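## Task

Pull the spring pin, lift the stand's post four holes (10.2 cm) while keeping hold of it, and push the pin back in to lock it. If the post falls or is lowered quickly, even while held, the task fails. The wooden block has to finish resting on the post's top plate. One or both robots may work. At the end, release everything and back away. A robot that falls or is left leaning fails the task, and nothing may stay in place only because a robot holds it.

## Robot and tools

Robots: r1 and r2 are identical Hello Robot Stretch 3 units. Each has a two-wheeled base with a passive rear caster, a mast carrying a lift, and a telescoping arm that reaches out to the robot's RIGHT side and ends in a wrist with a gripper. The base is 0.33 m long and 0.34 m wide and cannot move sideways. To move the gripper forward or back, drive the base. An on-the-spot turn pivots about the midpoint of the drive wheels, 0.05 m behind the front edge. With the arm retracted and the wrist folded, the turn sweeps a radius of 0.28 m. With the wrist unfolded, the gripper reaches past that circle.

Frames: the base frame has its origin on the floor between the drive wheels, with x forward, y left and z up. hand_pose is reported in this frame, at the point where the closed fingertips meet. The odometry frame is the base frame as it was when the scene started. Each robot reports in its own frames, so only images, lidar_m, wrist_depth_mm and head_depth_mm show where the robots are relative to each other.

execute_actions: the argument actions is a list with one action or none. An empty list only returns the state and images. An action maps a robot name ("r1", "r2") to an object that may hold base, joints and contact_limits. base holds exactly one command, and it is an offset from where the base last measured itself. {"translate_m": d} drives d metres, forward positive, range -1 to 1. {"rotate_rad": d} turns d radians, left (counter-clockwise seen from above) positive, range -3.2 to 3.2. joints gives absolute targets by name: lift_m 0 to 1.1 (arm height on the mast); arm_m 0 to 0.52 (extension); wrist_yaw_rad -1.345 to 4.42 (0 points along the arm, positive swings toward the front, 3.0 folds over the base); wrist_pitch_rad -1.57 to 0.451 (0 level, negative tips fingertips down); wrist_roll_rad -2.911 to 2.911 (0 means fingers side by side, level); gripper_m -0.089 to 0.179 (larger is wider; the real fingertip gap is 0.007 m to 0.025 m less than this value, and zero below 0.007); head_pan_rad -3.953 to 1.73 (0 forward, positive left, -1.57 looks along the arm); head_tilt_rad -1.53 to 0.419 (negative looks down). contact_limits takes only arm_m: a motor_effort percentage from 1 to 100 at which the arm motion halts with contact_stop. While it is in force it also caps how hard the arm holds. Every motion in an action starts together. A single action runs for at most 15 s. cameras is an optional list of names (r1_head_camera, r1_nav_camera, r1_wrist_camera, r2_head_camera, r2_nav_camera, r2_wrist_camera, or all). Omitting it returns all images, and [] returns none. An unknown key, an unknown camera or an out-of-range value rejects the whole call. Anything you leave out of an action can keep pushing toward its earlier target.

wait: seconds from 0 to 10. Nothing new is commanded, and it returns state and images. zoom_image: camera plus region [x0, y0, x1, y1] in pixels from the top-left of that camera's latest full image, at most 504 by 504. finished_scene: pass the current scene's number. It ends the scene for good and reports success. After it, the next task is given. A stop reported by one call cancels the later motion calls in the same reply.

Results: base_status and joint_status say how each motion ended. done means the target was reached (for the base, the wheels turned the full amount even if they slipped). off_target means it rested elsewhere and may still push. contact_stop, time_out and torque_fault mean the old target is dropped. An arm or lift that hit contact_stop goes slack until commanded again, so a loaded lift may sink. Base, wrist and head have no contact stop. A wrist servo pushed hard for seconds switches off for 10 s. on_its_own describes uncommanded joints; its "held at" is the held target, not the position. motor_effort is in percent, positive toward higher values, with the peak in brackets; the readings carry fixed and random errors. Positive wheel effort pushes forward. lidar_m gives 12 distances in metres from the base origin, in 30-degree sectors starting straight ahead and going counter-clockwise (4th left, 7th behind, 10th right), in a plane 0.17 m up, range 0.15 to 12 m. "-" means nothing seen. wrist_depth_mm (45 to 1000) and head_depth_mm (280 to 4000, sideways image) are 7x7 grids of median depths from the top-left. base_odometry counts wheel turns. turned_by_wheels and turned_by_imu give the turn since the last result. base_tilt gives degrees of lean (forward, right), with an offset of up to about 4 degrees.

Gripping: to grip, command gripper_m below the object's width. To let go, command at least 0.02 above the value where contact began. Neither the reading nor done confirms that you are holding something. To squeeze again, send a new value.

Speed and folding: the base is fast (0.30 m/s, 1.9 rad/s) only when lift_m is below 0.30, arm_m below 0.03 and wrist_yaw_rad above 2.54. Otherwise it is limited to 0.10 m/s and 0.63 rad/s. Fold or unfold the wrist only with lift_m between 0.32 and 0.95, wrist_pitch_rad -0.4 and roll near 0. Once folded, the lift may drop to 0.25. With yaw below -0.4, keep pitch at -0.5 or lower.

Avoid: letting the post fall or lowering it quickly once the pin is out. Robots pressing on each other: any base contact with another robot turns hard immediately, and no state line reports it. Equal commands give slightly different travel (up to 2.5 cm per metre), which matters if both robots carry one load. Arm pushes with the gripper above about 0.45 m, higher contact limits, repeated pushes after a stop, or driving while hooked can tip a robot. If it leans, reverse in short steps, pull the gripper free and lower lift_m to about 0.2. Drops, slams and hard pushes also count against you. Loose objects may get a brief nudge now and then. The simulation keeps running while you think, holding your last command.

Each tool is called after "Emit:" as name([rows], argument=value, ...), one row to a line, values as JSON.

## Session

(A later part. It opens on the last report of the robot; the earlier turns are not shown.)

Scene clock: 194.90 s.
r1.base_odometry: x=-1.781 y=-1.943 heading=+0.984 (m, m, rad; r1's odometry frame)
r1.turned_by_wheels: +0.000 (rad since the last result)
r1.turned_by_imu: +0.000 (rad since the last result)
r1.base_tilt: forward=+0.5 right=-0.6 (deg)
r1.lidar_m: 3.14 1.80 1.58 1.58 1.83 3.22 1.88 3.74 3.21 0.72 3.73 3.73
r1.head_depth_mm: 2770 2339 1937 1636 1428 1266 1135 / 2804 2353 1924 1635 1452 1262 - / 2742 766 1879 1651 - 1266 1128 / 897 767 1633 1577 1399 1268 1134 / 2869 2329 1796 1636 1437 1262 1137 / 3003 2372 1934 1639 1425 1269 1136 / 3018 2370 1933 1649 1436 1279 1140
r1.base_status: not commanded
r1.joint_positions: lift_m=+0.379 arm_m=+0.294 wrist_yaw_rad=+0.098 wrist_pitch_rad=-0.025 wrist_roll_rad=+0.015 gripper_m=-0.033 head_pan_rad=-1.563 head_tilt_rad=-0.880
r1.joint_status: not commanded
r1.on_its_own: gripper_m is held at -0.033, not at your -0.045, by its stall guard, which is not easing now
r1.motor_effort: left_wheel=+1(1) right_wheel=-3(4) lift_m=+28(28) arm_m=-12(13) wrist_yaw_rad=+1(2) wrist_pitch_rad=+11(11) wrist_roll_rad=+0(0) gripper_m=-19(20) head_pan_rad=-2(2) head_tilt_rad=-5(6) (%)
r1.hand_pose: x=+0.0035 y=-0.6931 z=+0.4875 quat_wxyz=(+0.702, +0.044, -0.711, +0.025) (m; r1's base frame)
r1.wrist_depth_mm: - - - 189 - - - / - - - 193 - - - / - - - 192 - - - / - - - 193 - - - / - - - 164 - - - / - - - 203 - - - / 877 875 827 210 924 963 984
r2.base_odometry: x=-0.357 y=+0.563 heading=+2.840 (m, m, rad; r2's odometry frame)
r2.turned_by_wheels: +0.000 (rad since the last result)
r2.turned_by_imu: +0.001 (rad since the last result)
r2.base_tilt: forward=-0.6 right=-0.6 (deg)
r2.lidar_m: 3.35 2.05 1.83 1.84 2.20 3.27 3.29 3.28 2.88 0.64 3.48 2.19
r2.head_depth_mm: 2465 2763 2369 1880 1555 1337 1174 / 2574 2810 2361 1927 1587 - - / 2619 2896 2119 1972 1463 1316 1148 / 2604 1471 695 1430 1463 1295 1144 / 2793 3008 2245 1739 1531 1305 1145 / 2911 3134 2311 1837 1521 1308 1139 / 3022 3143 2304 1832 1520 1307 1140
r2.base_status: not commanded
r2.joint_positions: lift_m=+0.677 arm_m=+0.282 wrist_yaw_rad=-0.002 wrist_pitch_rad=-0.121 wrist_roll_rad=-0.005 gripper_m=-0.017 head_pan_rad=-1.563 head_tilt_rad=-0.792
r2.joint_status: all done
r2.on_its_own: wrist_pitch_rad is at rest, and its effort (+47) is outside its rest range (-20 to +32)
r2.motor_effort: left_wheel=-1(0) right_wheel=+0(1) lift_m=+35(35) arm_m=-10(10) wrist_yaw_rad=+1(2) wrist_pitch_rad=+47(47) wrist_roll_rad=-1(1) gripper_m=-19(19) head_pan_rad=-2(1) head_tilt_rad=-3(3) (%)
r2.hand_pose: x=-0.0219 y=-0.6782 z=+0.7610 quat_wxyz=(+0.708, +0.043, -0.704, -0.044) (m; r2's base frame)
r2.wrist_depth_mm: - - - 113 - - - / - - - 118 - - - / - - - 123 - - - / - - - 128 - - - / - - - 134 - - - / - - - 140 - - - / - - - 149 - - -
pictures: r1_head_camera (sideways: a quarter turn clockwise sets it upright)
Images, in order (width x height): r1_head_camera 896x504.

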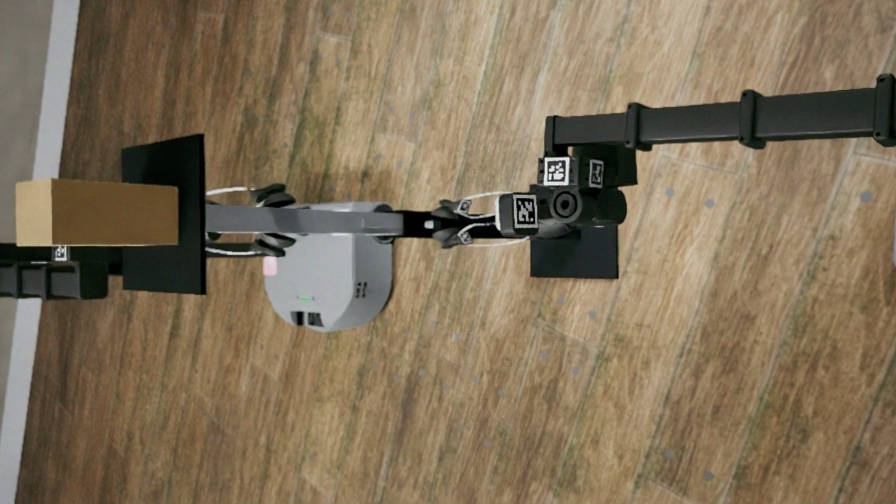

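Emit:
execute_actions([
  {"r2":{"joints":{"lift_m":0.662}},"r1":{"joints":{"gripper_m":0.07,"arm_m":0.26}}},
], cameras=[])

Emit:
execute_actions([
  {"r1":{"joints":{"wrist_roll_rad":1.57,"lift_m":0.384}}},
], cameras=[])

Emit:
execute_actions([
  {"r1":{"joints":{"arm_m":0.31},"contact_limits":{"arm_m":18}}},
], cameras=["r1_head_camera","r1_wrist_camera"])

Emit:
zoom_image(camera="r1_head_camera", region=[370,160,530,290])

Scene clock: 203.20 s.
r1.base_odometry: x=-1.781 y=-1.943 heading=+0.984 (m, m, rad; r1's odometry frame)
r1.turned_by_wheels: +0.000 (rad since the last result)
r1.turned_by_imu: +0.001 (rad since the last result)
r1.base_tilt: forward=+0.5 right=-0.6 (deg)
r1.lidar_m: 3.13 1.79 1.58 1.58 1.83 3.25 1.88 3.71 3.21 0.72 3.75 3.71
r1.head_depth_mm: 2772 2313 1921 1638 1430 1265 1137 / 2866 2328 1927 1643 1456 1264 - / 2752 766 1881 1627 1483 1253 1134 / 916 765 1653 1553 1406 1261 1134 / 2812 2334 1803 1644 1429 1273 1146 / 2944 2345 1934 1638 1438 1265 1136 / 3002 2379 1947 1652 1428 1271 1146
r1.base_status: not commanded
r1.joint_positions: lift_m=+0.379 arm_m=+0.260 wrist_yaw_rad=+0.097 wrist_pitch_rad=-0.024 wrist_roll_rad=+0.015 gripper_m=+0.070 head_pan_rad=-1.563 head_tilt_rad=-0.880
r1.joint_status: all done
r1.motor_effort: left_wheel=+0(1) right_wheel=+0(3) lift_m=+28(28) arm_m=-7(13) wrist_yaw_rad=+2(4) wrist_pitch_rad=+10(11) wrist_roll_rad=+0(0) gripper_m=+0(81) head_pan_rad=-2(1) head_tilt_rad=-5(5) (%)
r1.hand_pose: x=+0.0034 y=-0.6598 z=+0.4878 quat_wxyz=(+0.702, +0.043, -0.711, +0.025) (m; r1's base frame)
r1.wrist_depth_mm: - - - 964 - - - / - - - - - - - / - - - 229 - - - / - - - 229 - - - / - - - 234 - - - / - - 855 242 - - - / 893 906 872 247 935 979 980
r2.base_odometry: x=-0.357 y=+0.563 heading=+2.839 (m, m, rad; r2's odometry frame)
r2.turned_by_wheels: +0.000 (rad since the last result)
r2.turned_by_imu: +0.000 (rad since the last result)
r2.base_tilt: forward=-0.5 right=-0.7 (deg)
r2.lidar_m: 3.35 2.06 1.83 1.84 2.20 3.29 3.29 3.25 2.89 0.64 3.48 2.19
r2.head_depth_mm: 2452 2783 2398 1883 1551 1322 1155 / 2535 2836 2369 1871 1568 - - / 2603 2905 2126 1937 1471 1315 1145 / 2605 1472 698 1669 1469 1304 1143 / 2828 3034 2283 1761 1541 1313 1142 / 2923 3132 2348 1847 1538 1302 1139 / 3015 3134 2303 1831 1528 1304 1140
r2.base_status: not commanded
r2.joint_positions: lift_m=+0.662 arm_m=+0.282 wrist_yaw_rad=-0.003 wrist_pitch_rad=-0.079 wrist_roll_rad=-0.005 gripper_m=-0.017 head_pan_rad=-1.563 head_tilt_rad=-0.792
r2.joint_status: all done
r2.motor_effort: left_wheel=-1(2) right_wheel=+1(2) lift_m=+22(34) arm_m=-10(10) wrist_yaw_rad=+3(3) wrist_pitch_rad=+30(47) wrist_roll_rad=-1(1) gripper_m=-20(20) head_pan_rad=-2(3) head_tilt_rad=-4(3) (%)
r2.hand_pose: x=-0.0223 y=-0.6803 z=+0.7565 quat_wxyz=(+0.708, +0.027, -0.705, -0.029) (m; r2's base frame)
r2.wrist_depth_mm: - - - 116 - - - / - - - 121 - - - / - - - 125 - - - / - - - 130 - - - / - - - 134 - - - / - - - 139 - - - / - - - 146 - - -
pictures: none
No camera images: the call's "cameras" was empty. Leave "cameras" out to get every camera's image.

Scene clock: 204.67 s.
r1.base_odometry: x=-1.781 y=-1.943 heading=+0.984 (m, m, rad; r1's odometry frame)
r1.turned_by_wheels: +0.000 (rad since the last result)
r1.turned_by_imu: +0.000 (rad since the last result)
r1.base_tilt: forward=+0.6 right=-0.5 (deg)
r1.lidar_m: 3.14 1.80 1.57 1.58 1.83 3.23 1.89 3.74 3.22 0.72 3.75 3.72
r1.head_depth_mm: 2741 2290 1909 1641 1419 1249 1133 / 2827 2344 1932 1637 1450 1270 - / 2738 770 1889 1639 1495 1262 1136 / 912 765 1646 1598 1400 1267 1135 / 2844 2377 1803 1648 1437 1269 1138 / 2961 2360 1948 1645 1430 1266 1140 / 2967 2368 1922 1649 1435 1275 1140
r1.base_status: not commanded
r1.joint_positions: lift_m=+0.384 arm_m=+0.260 wrist_yaw_rad=+0.098 wrist_pitch_rad=-0.024 wrist_roll_rad=+1.565 gripper_m=+0.070 head_pan_rad=-1.563 head_tilt_rad=-0.880
r1.joint_status: all done
r1.motor_effort: left_wheel=+0(0) right_wheel=+0(1) lift_m=+44(46) arm_m=-7(7) wrist_yaw_rad=+2(3) wrist_pitch_rad=+10(10) wrist_roll_rad=+2(4) gripper_m=+1(0) head_pan_rad=-2(2) head_tilt_rad=-4(5) (%)
r1.hand_pose: x=+0.0035 y=-0.6598 z=+0.4920 quat_wxyz=(+0.004, +0.049, -0.999, -0.012) (m; r1's base frame)
r1.wrist_depth_mm: - - - - - 895 603 / - - - - - 882 601 / 392 - - - - 776 590 / 228 231 231 231 247 271 543 / - - 235 233 237 241 246 / - - - - - 823 574 / - - - - - 759 574
r2.base_odometry: x=-0.357 y=+0.563 heading=+2.839 (m, m, rad; r2's odometry frame)
r2.turned_by_wheels: +0.000 (rad since the last result)
r2.turned_by_imu: +0.000 (rad since the last result)
r2.base_tilt: forward=-0.5 right=-0.7 (deg)
r2.lidar_m: 3.32 2.05 1.83 1.83 2.20 3.27 3.29 3.28 2.88 0.64 3.48 2.19
r2.head_depth_mm: 2450 2746 2374 1881 1549 1322 1155 / 2540 2811 2368 1882 1571 - - / 2629 2913 2124 1933 1465 1314 1144 / 2591 1481 699 1225 1470 1306 1147 / 2796 3007 2246 1744 1530 1309 1144 / 2877 3136 2349 1850 1519 1303 1139 / 3027 3123 2324 1843 1523 1301 1140
r2.base_status: not commanded
r2.joint_positions: lift_m=+0.662 arm_m=+0.282 wrist_yaw_rad=-0.003 wrist_pitch_rad=-0.079 wrist_roll_rad=-0.005 gripper_m=-0.017 head_pan_rad=-1.563 head_tilt_rad=-0.792
r2.joint_status: not commanded
r2.motor_effort: left_wheel=-1(0) right_wheel=+2(2) lift_m=+22(22) arm_m=-10(10) wrist_yaw_rad=+3(3) wrist_pitch_rad=+30(30) wrist_roll_rad=-1(1) gripper_m=-19(19) head_pan_rad=-2(2) head_tilt_rad=-4(3) (%)
r2.hand_pose: x=-0.0223 y=-0.6803 z=+0.7565 quat_wxyz=(+0.708, +0.027, -0.705, -0.029) (m; r2's base frame)
r2.wrist_depth_mm: - - - 117 - - - / - - - 120 - - - / - - - 125 - - - / - - - 129 - - - / - - - 134 - - - / - - - 139 - - - / - - - 146 - - -
pictures: none
No camera images: the call's "cameras" was empty. Leave "cameras" out to get every camera's image.

Scene clock: 206.10 s.
r1.base_odometry: x=-1.781 y=-1.943 heading=+0.984 (m, m, rad; r1's odometry frame)
r1.turned_by_wheels: +0.000 (rad since the last result)
r1.turned_by_imu: +0.000 (rad since the last result)
r1.base_tilt: forward=+0.4 right=-0.6 (deg)
r1.lidar_m: 3.12 1.80 1.58 1.58 1.83 3.23 1.88 3.73 3.22 0.72 3.74 3.73
r1.head_depth_mm: 2737 2332 1922 1631 1433 1267 1134 / 2850 2320 1934 1638 1433 1262 - / 2734 771 1883 1638 - 1261 1133 / 914 764 1655 1608 1400 1273 1138 / 2879 2339 1797 1646 1430 1259 1133 / 2969 2364 1928 1656 1426 1267 1142 / 2986 2336 1924 1649 1424 1271 1136
r1.base_status: not commanded
r1.joint_positions: lift_m=+0.384 arm_m=+0.307 wrist_yaw_rad=+0.098 wrist_pitch_rad=-0.022 wrist_roll_rad=+1.565 gripper_m=+0.070 head_pan_rad=-1.563 head_tilt_rad=-0.880
r1.joint_status: arm_m contact_stop (moved +0.046 of +0.050)
r1.on_its_own: arm_m is slack since a contact_stop, until your next command for it
r1.motor_effort: left_wheel=-1(1) right_wheel=+3(3) lift_m=+44(44) arm_m=+0(19) wrist_yaw_rad=+2(2) wrist_pitch_rad=+9(10) wrist_roll_rad=+2(2) gripper_m=+1(1) head_pan_rad=-2(2) head_tilt_rad=-5(5) (%)
r1.contact_limits: arm_m 18 (drawing in: default 32, maximum 53; extending or still: default 44, maximum 72)
r1.hand_pose: x=+0.0037 y=-0.7060 z=+0.4925 quat_wxyz=(+0.004, +0.049, -0.999, -0.011) (m; r1's base frame)
r1.wrist_depth_mm: - - - - - 896 599 / - - - - - 890 602 / 445 981 - - - 730 604 / 332 675 - - 860 757 561 / 187 186 184 184 187 192 195 / - - - - - 722 521 / - - - - - 758 578
r2.base_odometry: x=-0.357 y=+0.563 heading=+2.839 (m, m, rad; r2's odometry frame)
r2.turned_by_wheels: +0.000 (rad since the last result)
r2.turned_by_imu: +0.000 (rad since the last result)
r2.base_tilt: forward=-0.6 right=-0.7 (deg)
r2.lidar_m: 3.32 2.05 1.83 1.84 2.20 3.28 3.29 3.28 2.88 0.64 3.47 2.19
r2.head_depth_mm: 2459 2781 2376 1883 1553 1326 1151 / 2564 2843 2381 1874 1567 - - / 2651 2883 2135 1930 1471 1314 1148 / 2618 1478 701 1182 1475 1300 1140 / 2822 3047 2255 1750 1543 1301 1140 / 2900 3166 2338 1843 1536 1306 1143 / 3002 3133 2329 1847 1533 1295 1134
r2.base_status: not commanded
r2.joint_positions: lift_m=+0.662 arm_m=+0.282 wrist_yaw_rad=-0.003 wrist_pitch_rad=-0.079 wrist_roll_rad=-0.005 gripper_m=-0.017 head_pan_rad=-1.563 head_tilt_rad=-0.792
r2.joint_status: not commanded
r2.motor_effort: left_wheel=-1(1) right_wheel=+2(1) lift_m=+22(22) arm_m=-10(10) wrist_yaw_rad=+3(3) wrist_pitch_rad=+30(30) wrist_roll_rad=-1(1) gripper_m=-19(20) head_pan_rad=-2(3) head_tilt_rad=-3(3) (%)
r2.hand_pose: x=-0.0223 y=-0.6803 z=+0.7565 quat_wxyz=(+0.708, +0.027, -0.705, -0.029) (m; r2's base frame)
r2.wrist_depth_mm: - - - 116 - - - / - - - 120 - - - / - - - 125 - - - / - - - 130 - - - / - - - 134 - - - / - - - 139 - - - / - - - 146 - - -
pictures: r1_head_camera (sideways: a quarter turn clockwise sets it upright), r1_wrist_camera
Images, in order (width x height): r1_head_camera 896x504, r1_wrist_camera 644x364.

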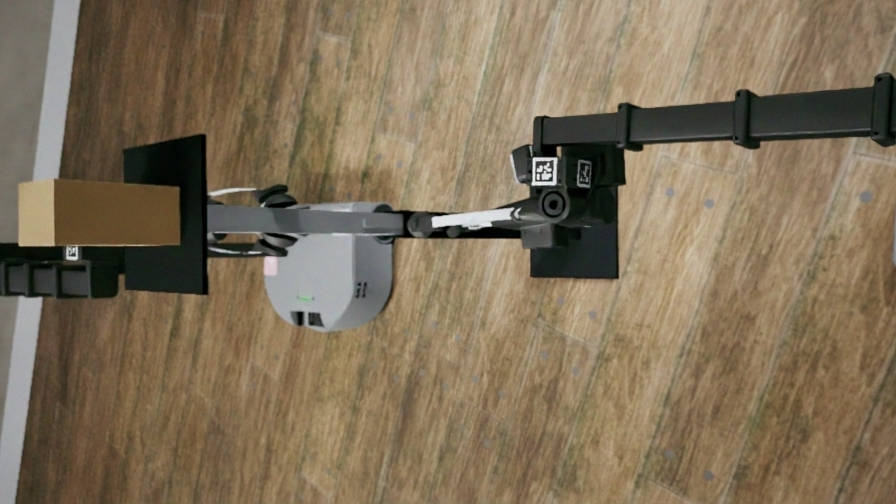

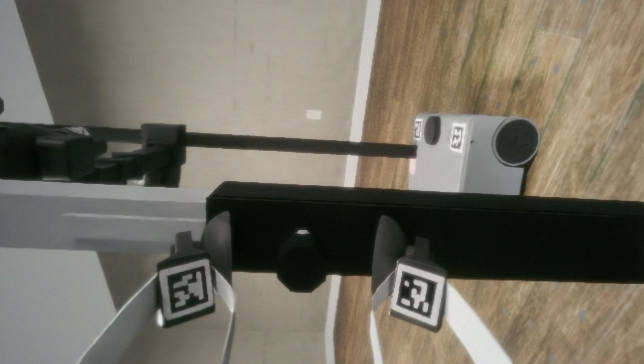

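Region (370, 160, 530, 290) of r1_head_camera's 896x504 image, scaled by 3.150, with more detail than that image has; it fills the top 410 rows of this view, and the rest is white.

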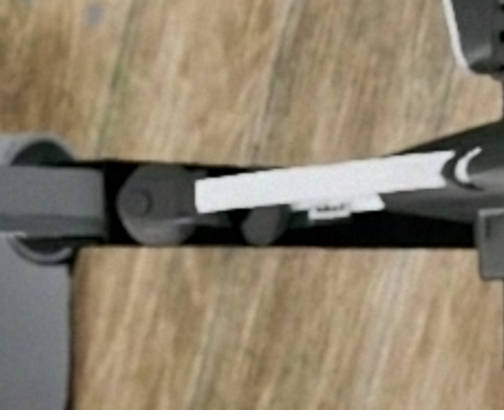

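Emit:
execute_actions([
  {"r1":{"joints":{"gripper_m":-0.04}}},
], cameras=["r1_wrist_camera"])

Emit:
execute_actions([
  {"r1":{"joints":{"arm_m":0.288}}},
], cameras=["r1_wrist_camera"])

Scene clock: 209.57 s.
r1.base_odometry: x=-1.781 y=-1.943 heading=+0.984 (m, m, rad; r1's odometry frame)
r1.turned_by_wheels: +0.000 (rad since the last result)
r1.turned_by_imu: +0.001 (rad since the last result)
r1.base_tilt: forward=+0.5 right=-0.6 (deg)
r1.lidar_m: 3.14 1.80 1.58 1.58 1.84 3.22 1.88 3.73 3.22 0.73 3.73 3.73
r1.head_depth_mm: 2716 2326 1941 1646 1421 1270 1134 / 2838 2341 1950 1639 1441 1278 - / 2795 767 1873 1637 - 1259 1131 / 915 769 1658 1619 1394 1265 1127 / 2891 2370 1791 1649 1414 1264 1137 / 2982 2356 1946 1652 1430 1260 1139 / 2988 2327 1936 1649 1449 1269 1133
r1.base_status: not commanded
r1.joint_positions: lift_m=+0.384 arm_m=+0.303 wrist_yaw_rad=+0.099 wrist_pitch_rad=-0.006 wrist_roll_rad=+1.566 gripper_m=-0.039 head_pan_rad=-1.563 head_tilt_rad=-0.880
r1.joint_status: all done
r1.on_its_own: arm_m is slack since a contact_stop, until your next command for it (your +0.310 is given up)
r1.motor_effort: left_wheel=-1(1) right_wheel=+2(3) lift_m=+43(44) arm_m=-1(3) wrist_yaw_rad=+2(1) wrist_pitch_rad=+2(9) wrist_roll_rad=+2(2) gripper_m=-25(100) head_pan_rad=-2(2) head_tilt_rad=-5(4) (%)
r1.hand_pose: x=+0.0039 y=-0.7028 z=+0.4966 quat_wxyz=(+0.003, +0.049, -0.999, -0.003) (m; r1's base frame)
r1.wrist_depth_mm: - - - - - 900 635 / - - - - - 924 611 / 417 977 - - - 722 605 / 213 642 - - 885 741 578 / 193 190 189 187 190 193 197 / - - - - - 746 532 / - - - - - 829 588
r2.base_odometry: x=-0.357 y=+0.563 heading=+2.839 (m, m, rad; r2's odometry frame)
r2.turned_by_wheels: +0.000 (rad since the last result)
r2.turned_by_imu: +0.000 (rad since the last result)
r2.base_tilt: forward=-0.5 right=-0.8 (deg)
r2.lidar_m: 3.34 2.05 1.83 1.84 2.20 3.27 3.29 3.25 2.88 0.64 3.47 2.19
r2.head_depth_mm: 2487 2771 2381 1886 1555 1319 1155 / 2546 2805 2392 1899 1571 - - / 2635 2850 2113 1929 1475 1317 1148 / 2618 1481 701 1181 1470 1303 1143 / 2786 3012 2258 1760 1522 1305 1140 / 2905 3158 2359 1845 1534 1309 1143 / 3010 3155 2311 1839 1532 1298 1138
r2.base_status: not commanded
r2.joint_positions: lift_m=+0.662 arm_m=+0.282 wrist_yaw_rad=-0.003 wrist_pitch_rad=-0.079 wrist_roll_rad=-0.005 gripper_m=-0.017 head_pan_rad=-1.563 head_tilt_rad=-0.792
r2.joint_status: not commanded
r2.motor_effort: left_wheel=-1(1) right_wheel=+1(2) lift_m=+22(22) arm_m=-10(10) wrist_yaw_rad=+3(3) wrist_pitch_rad=+30(30) wrist_roll_rad=+0(1) gripper_m=-19(20) head_pan_rad=-3(2) head_tilt_rad=-4(3) (%)
r2.hand_pose: x=-0.0223 y=-0.6803 z=+0.7565 quat_wxyz=(+0.708, +0.027, -0.705, -0.029) (m; r2's base frame)
r2.wrist_depth_mm: - - - 116 - - - / - - - 121 - - - / - - - 125 - - - / - - - 130 - - - / - - - 134 - - - / - - - 139 - - - / - - - 146 - - -
pictures: r1_wrist_camera
Images, in order (width x height): r1_wrist_camera 644x364.

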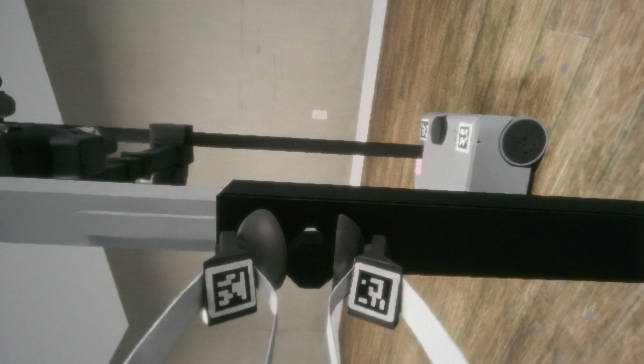

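Scene clock: 210.57 s.
r1.base_odometry: x=-1.781 y=-1.943 heading=+0.984 (m, m, rad; r1's odometry frame)
r1.turned_by_wheels: +0.000 (rad since the last result)
r1.turned_by_imu: +0.000 (rad since the last result)
r1.base_tilt: forward=+0.4 right=-0.5 (deg)
r1.lidar_m: 3.15 1.80 1.57 1.58 1.83 3.23 1.88 3.71 3.22 0.72 3.74 3.74
r1.head_depth_mm: 2774 2326 1907 1638 1421 1266 1132 / 2813 2323 1922 1636 1460 1272 - / 2755 766 1862 1639 - 1262 1132 / 911 765 1653 1622 1389 1271 1139 / 2861 2376 1800 1659 1426 1263 1139 / 3003 2325 1951 1645 1436 1266 1143 / 2964 2340 1946 1649 1435 1265 1139
r1.base_status: not commanded
r1.joint_positions: lift_m=+0.384 arm_m=+0.289 wrist_yaw_rad=+0.098 wrist_pitch_rad=-0.015 wrist_roll_rad=+1.567 gripper_m=-0.036 head_pan_rad=-1.563 head_tilt_rad=-0.880
r1.joint_status: all done
r1.motor_effort: left_wheel=+0(2) right_wheel=-1(6) lift_m=+42(42) arm_m=-10(15) wrist_yaw_rad=+2(3) wrist_pitch_rad=+6(7) wrist_roll_rad=+1(1) gripper_m=-20(24) head_pan_rad=-2(1) head_tilt_rad=-4(5) (%)
r1.hand_pose: x=+0.0036 y=-0.6882 z=+0.4943 quat_wxyz=(+0.003, +0.049, -0.999, -0.008) (m; r1's base frame)
r1.wrist_depth_mm: - - - - - 910 600 / - - - - - 875 606 / 425 987 - - - 750 585 / 211 223 225 236 861 744 576 / - 208 203 180 207 209 213 / - - - - - 796 568 / - - - - - 829 568
r2.base_odometry: x=-0.357 y=+0.563 heading=+2.839 (m, m, rad; r2's odometry frame)
r2.turned_by_wheels: +0.000 (rad since the last result)
r2.turned_by_imu: +0.000 (rad since the last result)
r2.base_tilt: forward=-0.6 right=-0.7 (deg)
r2.lidar_m: 3.32 2.05 1.83 1.84 2.20 3.26 3.28 3.24 2.89 0.64 3.48 2.19
r2.head_depth_mm: 2469 2773 2365 1874 1556 1314 1159 / 2541 2846 2364 1877 1575 - - / 2632 2905 2128 1925 1468 1316 1150 / 2587 1477 702 1190 1470 1299 1147 / 2800 3002 2259 1751 1538 1312 1141 / 2900 3159 2323 1841 1535 1307 1141 / 3008 3145 2318 1842 1537 1300 1138
r2.base_status: not commanded
r2.joint_positions: lift_m=+0.662 arm_m=+0.282 wrist_yaw_rad=-0.003 wrist_pitch_rad=-0.079 wrist_roll_rad=-0.005 gripper_m=-0.017 head_pan_rad=-1.563 head_tilt_rad=-0.792
r2.joint_status: not commanded
r2.motor_effort: left_wheel=-1(1) right_wheel=+2(2) lift_m=+22(22) arm_m=-10(10) wrist_yaw_rad=+3(3) wrist_pitch_rad=+30(30) wrist_roll_rad=-1(1) gripper_m=-20(19) head_pan_rad=-2(2) head_tilt_rad=-3(4) (%)
r2.hand_pose: x=-0.0223 y=-0.6803 z=+0.7565 quat_wxyz=(+0.708, +0.027, -0.705, -0.029) (m; r2's base frame)
r2.wrist_depth_mm: - - - 116 - - - / - - - 120 - - - / - - - 125 - - - / - - - 130 - - - / - - - 134 - - - / - - - 139 - - - / - - - 147 - - -
pictures: r1_wrist_camera
Images, in order (width x height): r1_wrist_camera 644x364.

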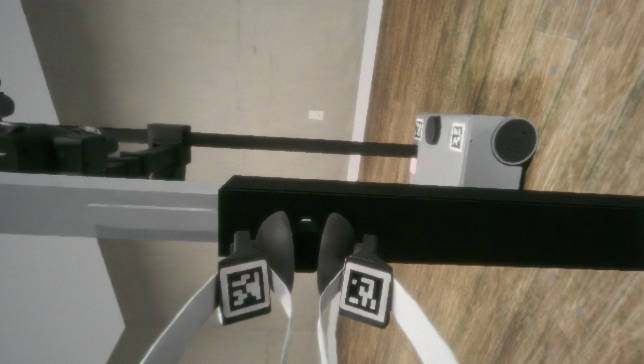

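Emit:
execute_actions([
  {"r1":{"joints":{"gripper_m":0.045,"lift_m":0.379}},"r2":{"joints":{"arm_m":0.285}}},
], cameras=[])

Emit:
execute_actions([
  {"r1":{"base":{"translate_m":0.004},"joints":{"arm_m":0.307}}},
], cameras=[])

Emit:
execute_actions([
  {"r1":{"joints":{"gripper_m":-0.03}}},
], cameras=["r1_wrist_camera"])

Emit:
execute_actions([
  {"r1":{"joints":{"arm_m":0.298}}},
], cameras=["r1_wrist_camera","r2_head_camera"])

Emit:
zoom_image(camera="r1_wrist_camera", region=[200,160,420,340])

Scene clock: 218.57 s.
r1.base_odometry: x=-1.781 y=-1.943 heading=+0.984 (m, m, rad; r1's odometry frame)
r1.turned_by_wheels: +0.000 (rad since the last result)
r1.turned_by_imu: +0.001 (rad since the last result)
r1.base_tilt: forward=+0.4 right=-0.6 (deg)
r1.lidar_m: 3.15 1.80 1.58 1.58 1.83 3.23 1.88 3.72 3.22 0.72 3.75 3.72
r1.head_depth_mm: 2740 2340 1903 1631 1429 1264 1136 / 2892 2345 1923 1636 1446 1261 - / 2749 770 1892 1640 - 1268 1129 / 909 769 1651 1583 1404 1266 1129 / 2860 2344 1810 1647 1423 1259 1133 / 2937 2359 1946 1658 1435 1265 1132 / 2989 2358 1945 1657 1446 1269 1140
r1.base_status: not commanded
r1.joint_positions: lift_m=+0.379 arm_m=+0.288 wrist_yaw_rad=+0.098 wrist_pitch_rad=-0.018 wrist_roll_rad=+1.567 gripper_m=+0.045 head_pan_rad=-1.563 head_tilt_rad=-0.880
r1.joint_status: all done
r1.motor_effort: left_wheel=+0(0) right_wheel=-1(1) lift_m=+27(36) arm_m=-7(10) wrist_yaw_rad=+2(1) wrist_pitch_rad=+8(8) wrist_roll_rad=+1(1) gripper_m=+1(79) head_pan_rad=-2(1) head_tilt_rad=-5(4) (%)
r1.hand_pose: x=+0.0036 y=-0.6880 z=+0.4890 quat_wxyz=(+0.003, +0.049, -0.999, -0.009) (m; r1's base frame)
r1.wrist_depth_mm: - - - - - 895 598 / - - - - - 899 592 / 430 990 - - - 758 581 / 209 222 220 233 793 749 534 / - 207 200 200 205 211 214 / - - - - - 827 550 / - - - - - 839 573
r2.base_odometry: x=-0.357 y=+0.563 heading=+2.839 (m, m, rad; r2's odometry frame)
r2.turned_by_wheels: +0.000 (rad since the last result)
r2.turned_by_imu: +0.000 (rad since the last result)
r2.base_tilt: forward=-0.5 right=-0.8 (deg)
r2.lidar_m: 3.32 2.06 1.83 1.84 2.19 3.28 3.28 3.25 2.89 0.64 3.47 2.19
r2.head_depth_mm: 2438 2780 2397 1888 1555 1322 1152 / 2561 2817 2381 1875 1570 - - / 2628 2881 2138 1979 1466 1314 1147 / 2622 1482 701 1439 1469 1298 1138 / 2817 3054 2261 1746 1533 1307 1139 / 2884 3160 2354 1845 1538 1307 1147 / 3034 3137 2308 1836 1514 1311 1143
r2.base_status: not commanded
r2.joint_positions: lift_m=+0.662 arm_m=+0.285 wrist_yaw_rad=-0.004 wrist_pitch_rad=-0.081 wrist_roll_rad=-0.005 gripper_m=-0.017 head_pan_rad=-1.563 head_tilt_rad=-0.792
r2.joint_status: all done
r2.motor_effort: left_wheel=-1(1) right_wheel=+1(1) lift_m=+21(22) arm_m=-2(8) wrist_yaw_rad=+4(4) wrist_pitch_rad=+31(31) wrist_roll_rad=-1(1) gripper_m=-18(20) head_pan_rad=-2(1) head_tilt_rad=-3(4) (%)
r2.hand_pose: x=-0.0224 y=-0.6836 z=+0.7558 quat_wxyz=(+0.708, +0.028, -0.705, -0.030) (m; r2's base frame)
r2.wrist_depth_mm: - - - 114 - - - / - - - 118 - - - / - - - 122 - - - / - - - 127 - - - / - - - 131 - - - / - - - 136 - - - / - - - 142 - - -
pictures: none
No camera images: the call's "cameras" was empty. Leave "cameras" out to get every camera's image.

Scene clock: 219.60 s.
r1.base_odometry: x=-1.779 y=-1.939 heading=+0.984 (m, m, rad; r1's odometry frame)
r1.turned_by_wheels: +0.000 (rad since the last result)
r1.turned_by_imu: +0.000 (rad since the last result)
r1.base_tilt: forward=+0.3 right=-0.6 (deg)
r1.lidar_m: 3.14 1.79 1.57 1.58 1.83 3.24 1.89 3.72 3.20 0.73 3.75 3.72
r1.head_depth_mm: 2772 2337 1941 1632 1418 1266 1138 / 2847 2350 1949 1633 1433 1276 - / 664 743 1890 1641 - 1265 1133 / 914 766 1675 1616 1420 1260 1133 / 2982 2348 1797 1646 1432 1271 1134 / 3003 2355 1944 1624 1434 1271 1138 / 2994 2349 1959 1652 1432 1267 1136
r1.base_status: done
r1.joint_positions: lift_m=+0.379 arm_m=+0.306 wrist_yaw_rad=+0.098 wrist_pitch_rad=-0.020 wrist_roll_rad=+1.567 gripper_m=+0.045 head_pan_rad=-1.563 head_tilt_rad=-0.880
r1.joint_status: all done
r1.on_its_own: arm_m is at rest, and its effort (+17) is outside its rest range (-14 to +14)
r1.motor_effort: left_wheel=-1(5) right_wheel=+2(4) lift_m=+26(27) arm_m=+17(16) wrist_yaw_rad=+2(2) wrist_pitch_rad=+8(9) wrist_roll_rad=+1(1) gripper_m=-1(0) head_pan_rad=-2(2) head_tilt_rad=-5(5) (%)
r1.hand_pose: x=+0.0037 y=-0.7054 z=+0.4886 quat_wxyz=(+0.003, +0.049, -0.999, -0.010) (m; r1's base frame)
r1.wrist_depth_mm: - - - - - 880 598 / - - - - - 888 593 / 434 1000 - - - 721 587 / 200 207 204 217 758 746 529 / - 189 182 183 187 191 195 / - - - - - 772 522 / - - - - - 812 568
r2.base_odometry: x=-0.357 y=+0.563 heading=+2.839 (m, m, rad; r2's odometry frame)
r2.turned_by_wheels: +0.000 (rad since the last result)
r2.turned_by_imu: +0.000 (rad since the last result)
r2.base_tilt: forward=-0.5 right=-0.7 (deg)
r2.lidar_m: 3.35 2.05 1.83 1.83 2.20 3.28 3.28 3.27 2.89 0.64 3.47 2.19
r2.head_depth_mm: 2452 2796 2390 1880 1548 1323 1149 / 2555 2835 2391 1867 1570 - - / 2655 2905 2111 1975 1471 1316 1152 / 2607 1487 703 1181 1475 1297 1143 / 2816 3007 2255 1740 1532 1310 1140 / 2900 3133 2325 1838 1528 1303 1139 / 3070 3149 2315 1836 1526 1303 1137
r2.base_status: not commanded
r2.joint_positions: lift_m=+0.662 arm_m=+0.285 wrist_yaw_rad=-0.004 wrist_pitch_rad=-0.081 wrist_roll_rad=-0.005 gripper_m=-0.017 head_pan_rad=-1.563 head_tilt_rad=-0.792
r2.joint_status: not commanded
r2.motor_effort: left_wheel=-1(1) right_wheel=+1(2) lift_m=+22(22) arm_m=-2(2) wrist_yaw_rad=+4(3) wrist_pitch_rad=+31(31) wrist_roll_rad=-1(1) gripper_m=-19(18) head_pan_rad=-3(2) head_tilt_rad=-4(3) (%)
r2.hand_pose: x=-0.0224 y=-0.6836 z=+0.7558 quat_wxyz=(+0.708, +0.028, -0.705, -0.030) (m; r2's base frame)
r2.wrist_depth_mm: - - - 113 - - - / - - - 118 - - - / - - - 122 - - - / - - - 126 - - - / - - - 132 - - - / - - - 137 - - - / - - - 142 - - -
pictures: none
No camera images: the call's "cameras" was empty. Leave "cameras" out to get every camera's image.

Scene clock: 220.83 s.
r1.base_odometry: x=-1.779 y=-1.939 heading=+0.984 (m, m, rad; r1's odometry frame)
r1.turned_by_wheels: +0.000 (rad since the last result)
r1.turned_by_imu: -0.002 (rad since the last result)
r1.base_tilt: forward=+0.5 right=-0.9 (deg)
r1.lidar_m: 3.14 1.80 1.58 1.57 1.82 3.21 1.89 3.71 3.22 0.73 3.73 3.72
r1.head_depth_mm: 2767 2342 1906 1646 1430 1262 1137 / 2846 2352 1929 1640 1444 1271 - / 2640 767 1880 1652 - 1265 1142 / 920 766 1652 1627 1396 1265 1134 / 2874 2358 1804 1653 1439 1265 1140 / 3001 2391 1963 1658 1438 1274 1136 / 3034 2350 1952 1655 1430 1270 1139
r1.base_status: not commanded
r1.joint_positions: lift_m=+0.379 arm_m=+0.306 wrist_yaw_rad=+0.103 wrist_pitch_rad=-0.026 wrist_roll_rad=+1.567 gripper_m=-0.029 head_pan_rad=-1.563 head_tilt_rad=-0.880
r1.joint_status: all done
r1.on_its_own: arm_m is at rest, and its effort (+23) is outside its rest range (-14 to +14)
r1.motor_effort: left_wheel=-4(4) right_wheel=+9(10) lift_m=+26(26) arm_m=+23(23) wrist_yaw_rad=-2(0) wrist_pitch_rad=+11(11) wrist_roll_rad=+1(1) gripper_m=-23(99) head_pan_rad=-2(2) head_tilt_rad=-5(6) (%)
r1.hand_pose: x=+0.0050 y=-0.7047 z=+0.4870 quat_wxyz=(+0.003, +0.052, -0.999, -0.013) (m; r1's base frame)
r1.wrist_depth_mm: - - - - - 872 597 / - - - - - 883 593 / 415 987 - - - 750 578 / 196 207 202 215 753 762 537 / - 190 183 183 191 194 197 / - - - - - 784 543 / - - - - - 844 571
r2.base_odometry: x=-0.357 y=+0.563 heading=+2.839 (m, m, rad; r2's odometry frame)
r2.turned_by_wheels: +0.000 (rad since the last result)
r2.turned_by_imu: +0.000 (rad since the last result)
r2.base_tilt: forward=-0.6 right=-0.8 (deg)
r2.lidar_m: 3.35 2.05 1.83 1.83 2.19 3.27 3.29 3.26 2.88 0.64 3.50 2.19
r2.head_depth_mm: 2467 2747 2391 1891 1545 1333 1157 / 2559 2835 2380 1888 1566 - - / 2634 2887 2109 1985 1473 1316 1145 / 2664 1481 702 1180 1466 1293 1141 / 2811 3033 2248 1751 1538 1308 1140 / 2931 3104 2339 1854 1535 1307 1140 / 2990 3154 2300 1844 1524 1306 1137
r2.base_status: not commanded
r2.joint_positions: lift_m=+0.662 arm_m=+0.285 wrist_yaw_rad=-0.004 wrist_pitch_rad=-0.081 wrist_roll_rad=-0.005 gripper_m=-0.017 head_pan_rad=-1.563 head_tilt_rad=-0.792
r2.joint_status: not commanded
r2.motor_effort: left_wheel=-1(1) right_wheel=+2(1) lift_m=+22(22) arm_m=-2(2) wrist_yaw_rad=+3(3) wrist_pitch_rad=+31(31) wrist_roll_rad=-1(1) gripper_m=-18(18) head_pan_rad=-3(3) head_tilt_rad=-3(4) (%)
r2.hand_pose: x=-0.0224 y=-0.6836 z=+0.7558 quat_wxyz=(+0.708, +0.028, -0.705, -0.030) (m; r2's base frame)
r2.wrist_depth_mm: - - - 114 - - - / - - - 118 - - - / - - - 122 - - - / - - - 127 - - - / - - - 131 - - - / - - - 136 - - - / - - - 142 - - -
pictures: r1_wrist_camera
Images, in order (width x height): r1_wrist_camera 644x364.

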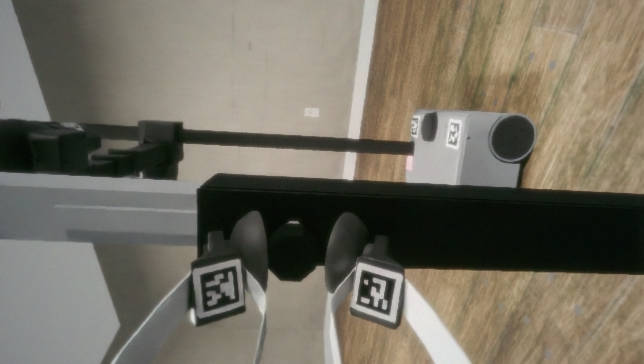

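Scene clock: 222.10 s.
r1.base_odometry: x=-1.779 y=-1.939 heading=+0.984 (m, m, rad; r1's odometry frame)
r1.turned_by_wheels: +0.000 (rad since the last result)
r1.turned_by_imu: +0.001 (rad since the last result)
r1.base_tilt: forward=+0.6 right=-0.5 (deg)
r1.lidar_m: 3.14 1.79 1.58 1.57 1.83 3.22 1.89 3.73 3.22 0.72 3.73 3.74
r1.head_depth_mm: 2774 2332 1909 1634 1417 1265 1128 / 2862 2326 1947 1642 1452 1276 - / 665 764 1875 1650 - 1265 1131 / 908 766 1652 1624 1400 1259 1141 / 2833 2342 1786 1651 1424 1260 1136 / 2945 2341 1945 1636 1435 1266 1139 / 2982 2358 1924 1644 1436 1270 1132
r1.base_status: not commanded
r1.joint_positions: lift_m=+0.379 arm_m=+0.299 wrist_yaw_rad=+0.105 wrist_pitch_rad=-0.003 wrist_roll_rad=+1.567 gripper_m=-0.029 head_pan_rad=-1.563 head_tilt_rad=-0.880
r1.joint_status: all done
r1.on_its_own: arm_m is at rest, and its effort (-15) is outside its rest range (-14 to +14)
r1.motor_effort: left_wheel=+2(3) right_wheel=-6(9) lift_m=+26(27) arm_m=-15(21) wrist_yaw_rad=-2(4) wrist_pitch_rad=+1(13) wrist_roll_rad=+1(1) gripper_m=-18(24) head_pan_rad=-2(2) head_tilt_rad=-5(4) (%)
r1.hand_pose: x=+0.0054 y=-0.6986 z=+0.4929 quat_wxyz=(+0.003, +0.052, -0.999, -0.002) (m; r1's base frame)
r1.wrist_depth_mm: - - - - - 927 615 / - - - - - 910 614 / 361 - - - - 726 599 / 196 205 203 213 230 741 549 / - 198 192 163 194 198 199 / - - - - - 797 558 / - - - - - 834 570
r2.base_odometry: x=-0.357 y=+0.563 heading=+2.839 (m, m, rad; r2's odometry frame)
r2.turned_by_wheels: +0.000 (rad since the last result)
r2.turned_by_imu: +0.000 (rad since the last result)
r2.base_tilt: forward=-0.4 right=-0.8 (deg)
r2.lidar_m: 3.33 2.05 1.83 1.84 2.19 3.26 3.30 3.27 2.89 0.64 3.46 2.19
r2.head_depth_mm: 2454 2775 2396 1882 1554 1325 1159 / 2539 2820 2388 1873 1571 - - / 2672 2893 2129 1992 1482 1320 1152 / 2665 1481 700 1187 1474 1300 1143 / 2797 3050 2262 1764 1534 1312 1140 / 2903 3160 2326 1855 1532 1311 1137 / 3014 3086 2331 1843 1525 1301 1138
r2.base_status: not commanded
r2.joint_positions: lift_m=+0.662 arm_m=+0.285 wrist_yaw_rad=-0.004 wrist_pitch_rad=-0.082 wrist_roll_rad=-0.005 gripper_m=-0.017 head_pan_rad=-1.563 head_tilt_rad=-0.792
r2.joint_status: not commanded
r2.motor_effort: left_wheel=-1(0) right_wheel=+1(1) lift_m=+22(22) arm_m=-2(2) wrist_yaw_rad=+3(3) wrist_pitch_rad=+31(31) wrist_roll_rad=-1(1) gripper_m=-18(18) head_pan_rad=-3(2) head_tilt_rad=-4(3) (%)
r2.hand_pose: x=-0.0224 y=-0.6836 z=+0.7558 quat_wxyz=(+0.708, +0.028, -0.705, -0.030) (m; r2's base frame)
r2.wrist_depth_mm: - - - 114 - - - / - - - 118 - - - / - - - 122 - - - / - - - 127 - - - / - - - 132 - - - / - - - 137 - - - / - - - 142 - - -
pictures: r1_wrist_camera, r2_head_camera (sideways: a quarter turn clockwise sets it upright)
Images, in order (width x height): r1_wrist_camera 644x364, r2_head_camera 896x504.

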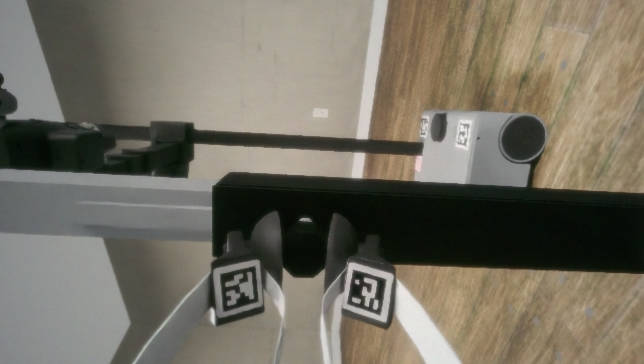

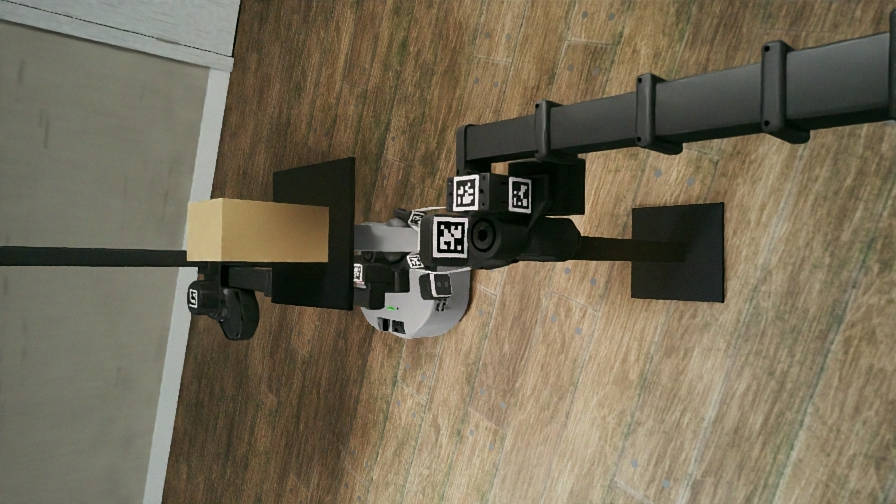

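Region (200, 160, 420, 340) of r1_wrist_camera's 644x364 image, scaled by 2.291; it fills the top 412 rows of this view, and the rest is white.

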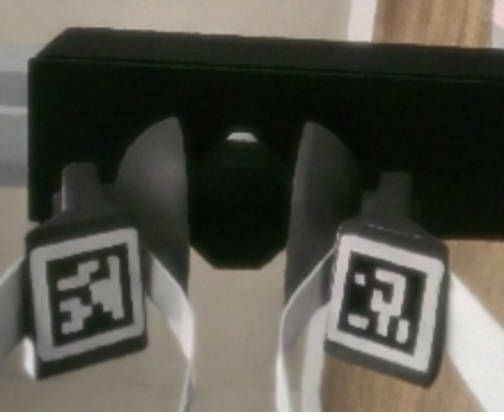

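Emit:
execute_actions([
  {"r1":{"joints":{"gripper_m":0.07,"arm_m":0.24}}},
], cameras=[])

Emit:
execute_actions([
  {"r1":{"base":{"translate_m":-0.212},"joints":{"wrist_yaw_rad":1.25,"wrist_roll_rad":-1.57,"lift_m":0.382,"head_pan_rad":-1.3}}},
], cameras=[])

Emit:
execute_actions([
  {"r1":{"joints":{"arm_m":0.44}}},
], cameras=["r1_wrist_camera","r1_head_camera"])

Scene clock: 231.63 s.
r1.base_odometry: x=-1.779 y=-1.939 heading=+0.984 (m, m, rad; r1's odometry frame)
r1.turned_by_wheels: +0.000 (rad since the last result)
r1.turned_by_imu: +0.001 (rad since the last result)
r1.base_tilt: forward=+0.5 right=-0.7 (deg)
r1.lidar_m: 3.16 1.80 1.58 1.58 1.83 3.22 1.89 3.72 3.22 0.72 3.73 3.71
r1.head_depth_mm: 2761 2327 1923 1644 1436 1262 1132 / 2822 2324 1934 1643 1451 1263 - / 2674 765 1858 1648 1473 1242 1136 / 912 769 1660 1643 1404 1260 1135 / 2941 2354 1800 1661 1421 1266 1139 / 2971 2351 1943 1651 1420 1270 1132 / 3000 2370 1935 1657 1426 1270 1136
r1.base_status: not commanded
r1.joint_positions: lift_m=+0.379 arm_m=+0.240 wrist_yaw_rad=+0.101 wrist_pitch_rad=-0.018 wrist_roll_rad=+1.567 gripper_m=+0.070 head_pan_rad=-1.563 head_tilt_rad=-0.880
r1.joint_status: all done
r1.motor_effort: left_wheel=+1(2) right_wheel=-3(5) lift_m=+26(27) arm_m=-7(17) wrist_yaw_rad=-1(3) wrist_pitch_rad=+8(8) wrist_roll_rad=+1(1) gripper_m=+0(81) head_pan_rad=-2(2) head_tilt_rad=-4(5) (%)
r1.hand_pose: x=+0.0045 y=-0.6398 z=+0.4890 quat_wxyz=(+0.003, +0.051, -0.999, -0.009) (m; r1's base frame)
r1.wrist_depth_mm: - - - - - 883 605 / - - - - - 874 589 / 396 - - - - 804 588 / 248 247 250 248 253 257 268 / - - - - 258 752 270 / - - - - - 832 573 / - - - - - 786 574
r2.base_odometry: x=-0.357 y=+0.563 heading=+2.839 (m, m, rad; r2's odometry frame)
r2.turned_by_wheels: +0.000 (rad since the last result)
r2.turned_by_imu: +0.000 (rad since the last result)
r2.base_tilt: forward=-0.5 right=-0.8 (deg)
r2.lidar_m: 3.33 2.06 1.83 1.84 2.20 3.27 3.29 3.27 2.89 0.64 3.49 2.19
r2.head_depth_mm: 2484 2773 2391 1884 1556 1320 1154 / 2553 2856 2381 1878 1577 - - / 2596 2870 2137 1992 1468 1318 1145 / 2646 1479 702 1697 1463 1300 1149 / 2800 3003 2248 1753 1537 1305 1148 / 2922 3127 2339 1847 1537 1298 1139 / 3032 3129 2307 1840 1530 1300 1136
r2.base_status: not commanded
r2.joint_positions: lift_m=+0.662 arm_m=+0.285 wrist_yaw_rad=-0.004 wrist_pitch_rad=-0.082 wrist_roll_rad=-0.005 gripper_m=-0.017 head_pan_rad=-1.563 head_tilt_rad=-0.792
r2.joint_status: not commanded
r2.motor_effort: left_wheel=+0(1) right_wheel=+1(1) lift_m=+22(22) arm_m=-2(2) wrist_yaw_rad=+5(4) wrist_pitch_rad=+31(31) wrist_roll_rad=-1(1) gripper_m=-18(18) head_pan_rad=-2(3) head_tilt_rad=-3(3) (%)
r2.hand_pose: x=-0.0224 y=-0.6836 z=+0.7558 quat_wxyz=(+0.708, +0.028, -0.705, -0.030) (m; r2's base frame)
r2.wrist_depth_mm: - - - 114 - - - / - - - 118 - - - / - - - 122 - - - / - - - 127 - - - / - - - 131 - - - / - - - 137 - - - / - - - 142 - - -
pictures: none
No camera images: the call's "cameras" was empty. Leave "cameras" out to get every camera's image.

Scene clock: 234.80 s.
r1.base_odometry: x=-1.896 y=-2.116 heading=+0.984 (m, m, rad; r1's odometry frame)
r1.turned_by_wheels: +0.000 (rad since the last result)
r1.turned_by_imu: +0.000 (rad since the last result)
r1.base_tilt: forward=+0.7 right=-0.6 (deg)
r1.lidar_m: 3.26 1.86 1.63 1.63 1.90 3.32 1.68 3.68 3.17 0.79 0.75 3.94
r1.head_depth_mm: 2851 2297 1915 1648 1439 1266 1128 / 2950 2339 1918 1647 1454 1237 1139 / 925 884 1683 1639 1465 1239 1138 / 683 799 1678 1572 1394 1261 1134 / 3008 2256 1954 1640 1445 1272 1132 / 2969 2357 1937 1641 1433 1265 1134 / 3001 2371 1952 1649 1432 1268 1134
r1.base_status: done
r1.joint_positions: lift_m=+0.382 arm_m=+0.240 wrist_yaw_rad=+1.247 wrist_pitch_rad=-0.019 wrist_roll_rad=-1.565 gripper_m=+0.070 head_pan_rad=-1.307 head_tilt_rad=-0.880
r1.joint_status: all done
r1.motor_effort: left_wheel=+0(4) right_wheel=+0(6) lift_m=+44(47) arm_m=-7(7) wrist_yaw_rad=+2(0) wrist_pitch_rad=+8(8) wrist_roll_rad=-3(6) gripper_m=+0(0) head_pan_rad=+3(17) head_tilt_rad=-4(5) (%)
r1.hand_pose: x=+0.2212 y=-0.4665 z=+0.4916 quat_wxyz=(+0.812, +0.009, +0.004, +0.584) (m; r1's base frame)
r1.wrist_depth_mm: 651 988 - - - - - / 680 - - - - - - / 676 - - - - - - / 686 - - - - - - / 716 - - - - - - / 708 916 - - - - - / 709 - - - - - -
r2.base_odometry: x=-0.357 y=+0.563 heading=+2.839 (m, m, rad; r2's odometry frame)
r2.turned_by_wheels: +0.000 (rad since the last result)
r2.turned_by_imu: +0.000 (rad since the last result)
r2.base_tilt: forward=-0.5 right=-0.9 (deg)
r2.lidar_m: 3.31 2.05 1.83 1.83 2.20 3.28 3.30 3.27 2.89 0.64 3.49 2.19
r2.head_depth_mm: 2475 2760 2376 1889 1552 1323 1150 / 2551 2812 2364 1871 1565 - - / 2632 2884 2132 2011 1475 1321 1149 / 2710 2906 699 1838 1472 1294 1141 / 2765 2998 1901 1700 1535 1311 1143 / 2912 3114 1386 1747 1537 1304 1131 / 3015 3172 2346 1842 1530 1299 1137
r2.base_status: not commanded
r2.joint_positions: lift_m=+0.662 arm_m=+0.285 wrist_yaw_rad=-0.004 wrist_pitch_rad=-0.082 wrist_roll_rad=-0.005 gripper_m=-0.017 head_pan_rad=-1.563 head_tilt_rad=-0.792
r2.joint_status: not commanded
r2.motor_effort: left_wheel=-1(1) right_wheel=+1(1) lift_m=+21(22) arm_m=-2(2) wrist_yaw_rad=+3(4) wrist_pitch_rad=+31(31) wrist_roll_rad=-1(1) gripper_m=-18(18) head_pan_rad=-3(3) head_tilt_rad=-4(4) (%)
r2.hand_pose: x=-0.0224 y=-0.6836 z=+0.7558 quat_wxyz=(+0.708, +0.028, -0.705, -0.030) (m; r2's base frame)
r2.wrist_depth_mm: - - - 114 - - - / - - - 118 - - - / - - - 122 - - - / - - - 127 - - - / - - - 132 - - - / - 530 568 136 - - - / - - 890 142 - - -
pictures: none
No camera images: the call's "cameras" was empty. Leave "cameras" out to get every camera's image.

Scene clock: 237.50 s.
r1.base_odometry: x=-1.896 y=-2.116 heading=+0.984 (m, m, rad; r1's odometry frame)
r1.turned_by_wheels: +0.000 (rad since the last result)
r1.turned_by_imu: +0.000 (rad since the last result)
r1.base_tilt: forward=+0.6 right=-0.4 (deg)
r1.lidar_m: 3.26 1.86 1.63 1.63 1.90 3.34 1.68 3.68 3.15 0.79 0.75 3.93
r1.head_depth_mm: 2819 2315 1921 1672 1425 1275 1134 / 2927 2331 1901 1674 1397 1262 1147 / 926 886 1697 1684 1408 1260 1129 / 687 801 1692 1567 1392 1265 1135 / 2976 2281 1948 1675 1428 1263 1133 / 2934 2342 1951 1647 1431 1269 1135 / 2951 2369 1928 1647 1422 1269 1140
r1.base_status: not commanded
r1.joint_positions: lift_m=+0.382 arm_m=+0.440 wrist_yaw_rad=+1.248 wrist_pitch_rad=-0.019 wrist_roll_rad=-1.566 gripper_m=+0.070 head_pan_rad=-1.307 head_tilt_rad=-0.880
r1.joint_status: all done
r1.motor_effort: left_wheel=+0(0) right_wheel=-1(1) lift_m=+43(44) arm_m=+7(7) wrist_yaw_rad=+2(2) wrist_pitch_rad=+8(8) wrist_roll_rad=-2(2) gripper_m=+0(1) head_pan_rad=+2(3) head_tilt_rad=-5(4) (%)
r1.hand_pose: x=+0.2212 y=-0.6654 z=+0.4916 quat_wxyz=(+0.811, +0.009, +0.004, +0.584) (m; r1's base frame)
r1.wrist_depth_mm: 666 - - - - - - / 664 985 - - - - - / 670 - - - - - - / 688 - - - - - - / 692 - - - - - - / 689 920 - - - - - / 191 190 196 189 208 - -
r2.base_odometry: x=-0.357 y=+0.563 heading=+2.839 (m, m, rad; r2's odometry frame)
r2.turned_by_wheels: +0.000 (rad since the last result)
r2.turned_by_imu: +0.000 (rad since the last result)
r2.base_tilt: forward=-0.5 right=-0.8 (deg)
r2.lidar_m: 3.33 2.06 1.83 1.84 2.19 3.26 3.27 3.29 2.89 0.64 3.48 2.19
r2.head_depth_mm: 2436 2760 2403 1884 1559 1325 1151 / 2548 2827 2383 1863 1568 - - / 2634 2917 2144 1983 1476 1318 1149 / 2730 2948 698 1830 1474 1301 1145 / 2763 3000 1903 1718 1535 1307 1139 / 2928 3097 1863 1103 1536 1309 1143 / 3027 3126 2320 1852 1525 1304 1134
r2.base_status: not commanded
r2.joint_positions: lift_m=+0.662 arm_m=+0.285 wrist_yaw_rad=-0.004 wrist_pitch_rad=-0.082 wrist_roll_rad=-0.005 gripper_m=-0.017 head_pan_rad=-1.563 head_tilt_rad=-0.792
r2.joint_status: not commanded
r2.motor_effort: left_wheel=-1(1) right_wheel=+2(1) lift_m=+22(22) arm_m=-2(2) wrist_yaw_rad=+4(3) wrist_pitch_rad=+31(31) wrist_roll_rad=-1(1) gripper_m=-19(18) head_pan_rad=-4(2) head_tilt_rad=-3(4) (%)
r2.hand_pose: x=-0.0224 y=-0.6836 z=+0.7558 quat_wxyz=(+0.708, +0.028, -0.705, -0.030) (m; r2's base frame)
r2.wrist_depth_mm: - - - 114 - - - / - - - 118 - - - / - - - 122 - - - / - - - 127 - - - / - - - 132 - - - / - - - 136 - - - / 337 - 936 142 - - -
pictures: r1_head_camera (sideways: a quarter turn clockwise sets it upright), r1_wrist_camera
Images, in order (width x height): r1_head_camera 896x504, r1_wrist_camera 644x364.

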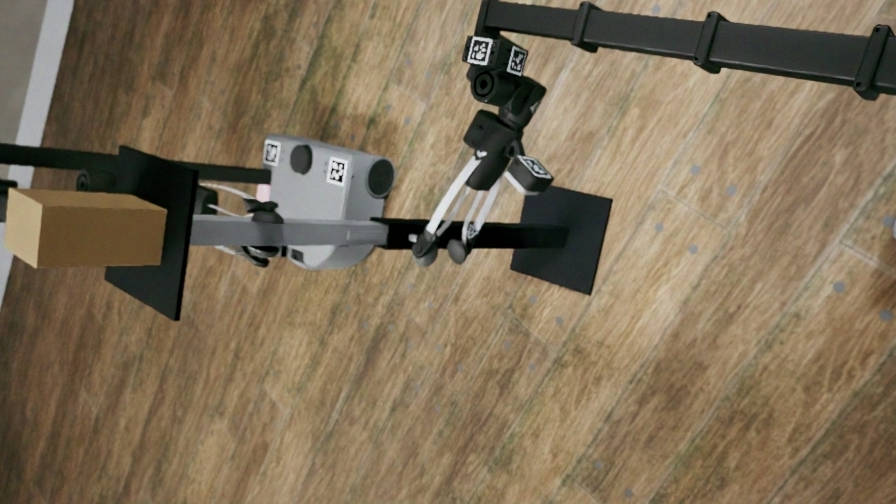

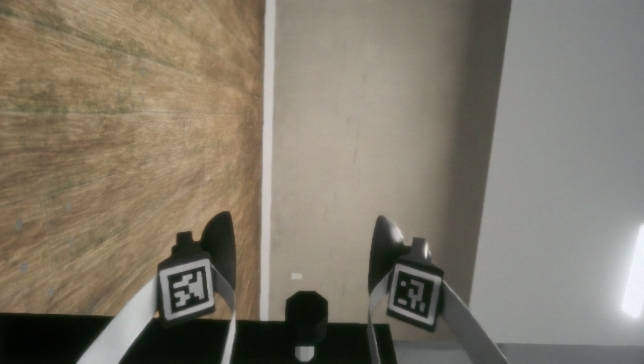

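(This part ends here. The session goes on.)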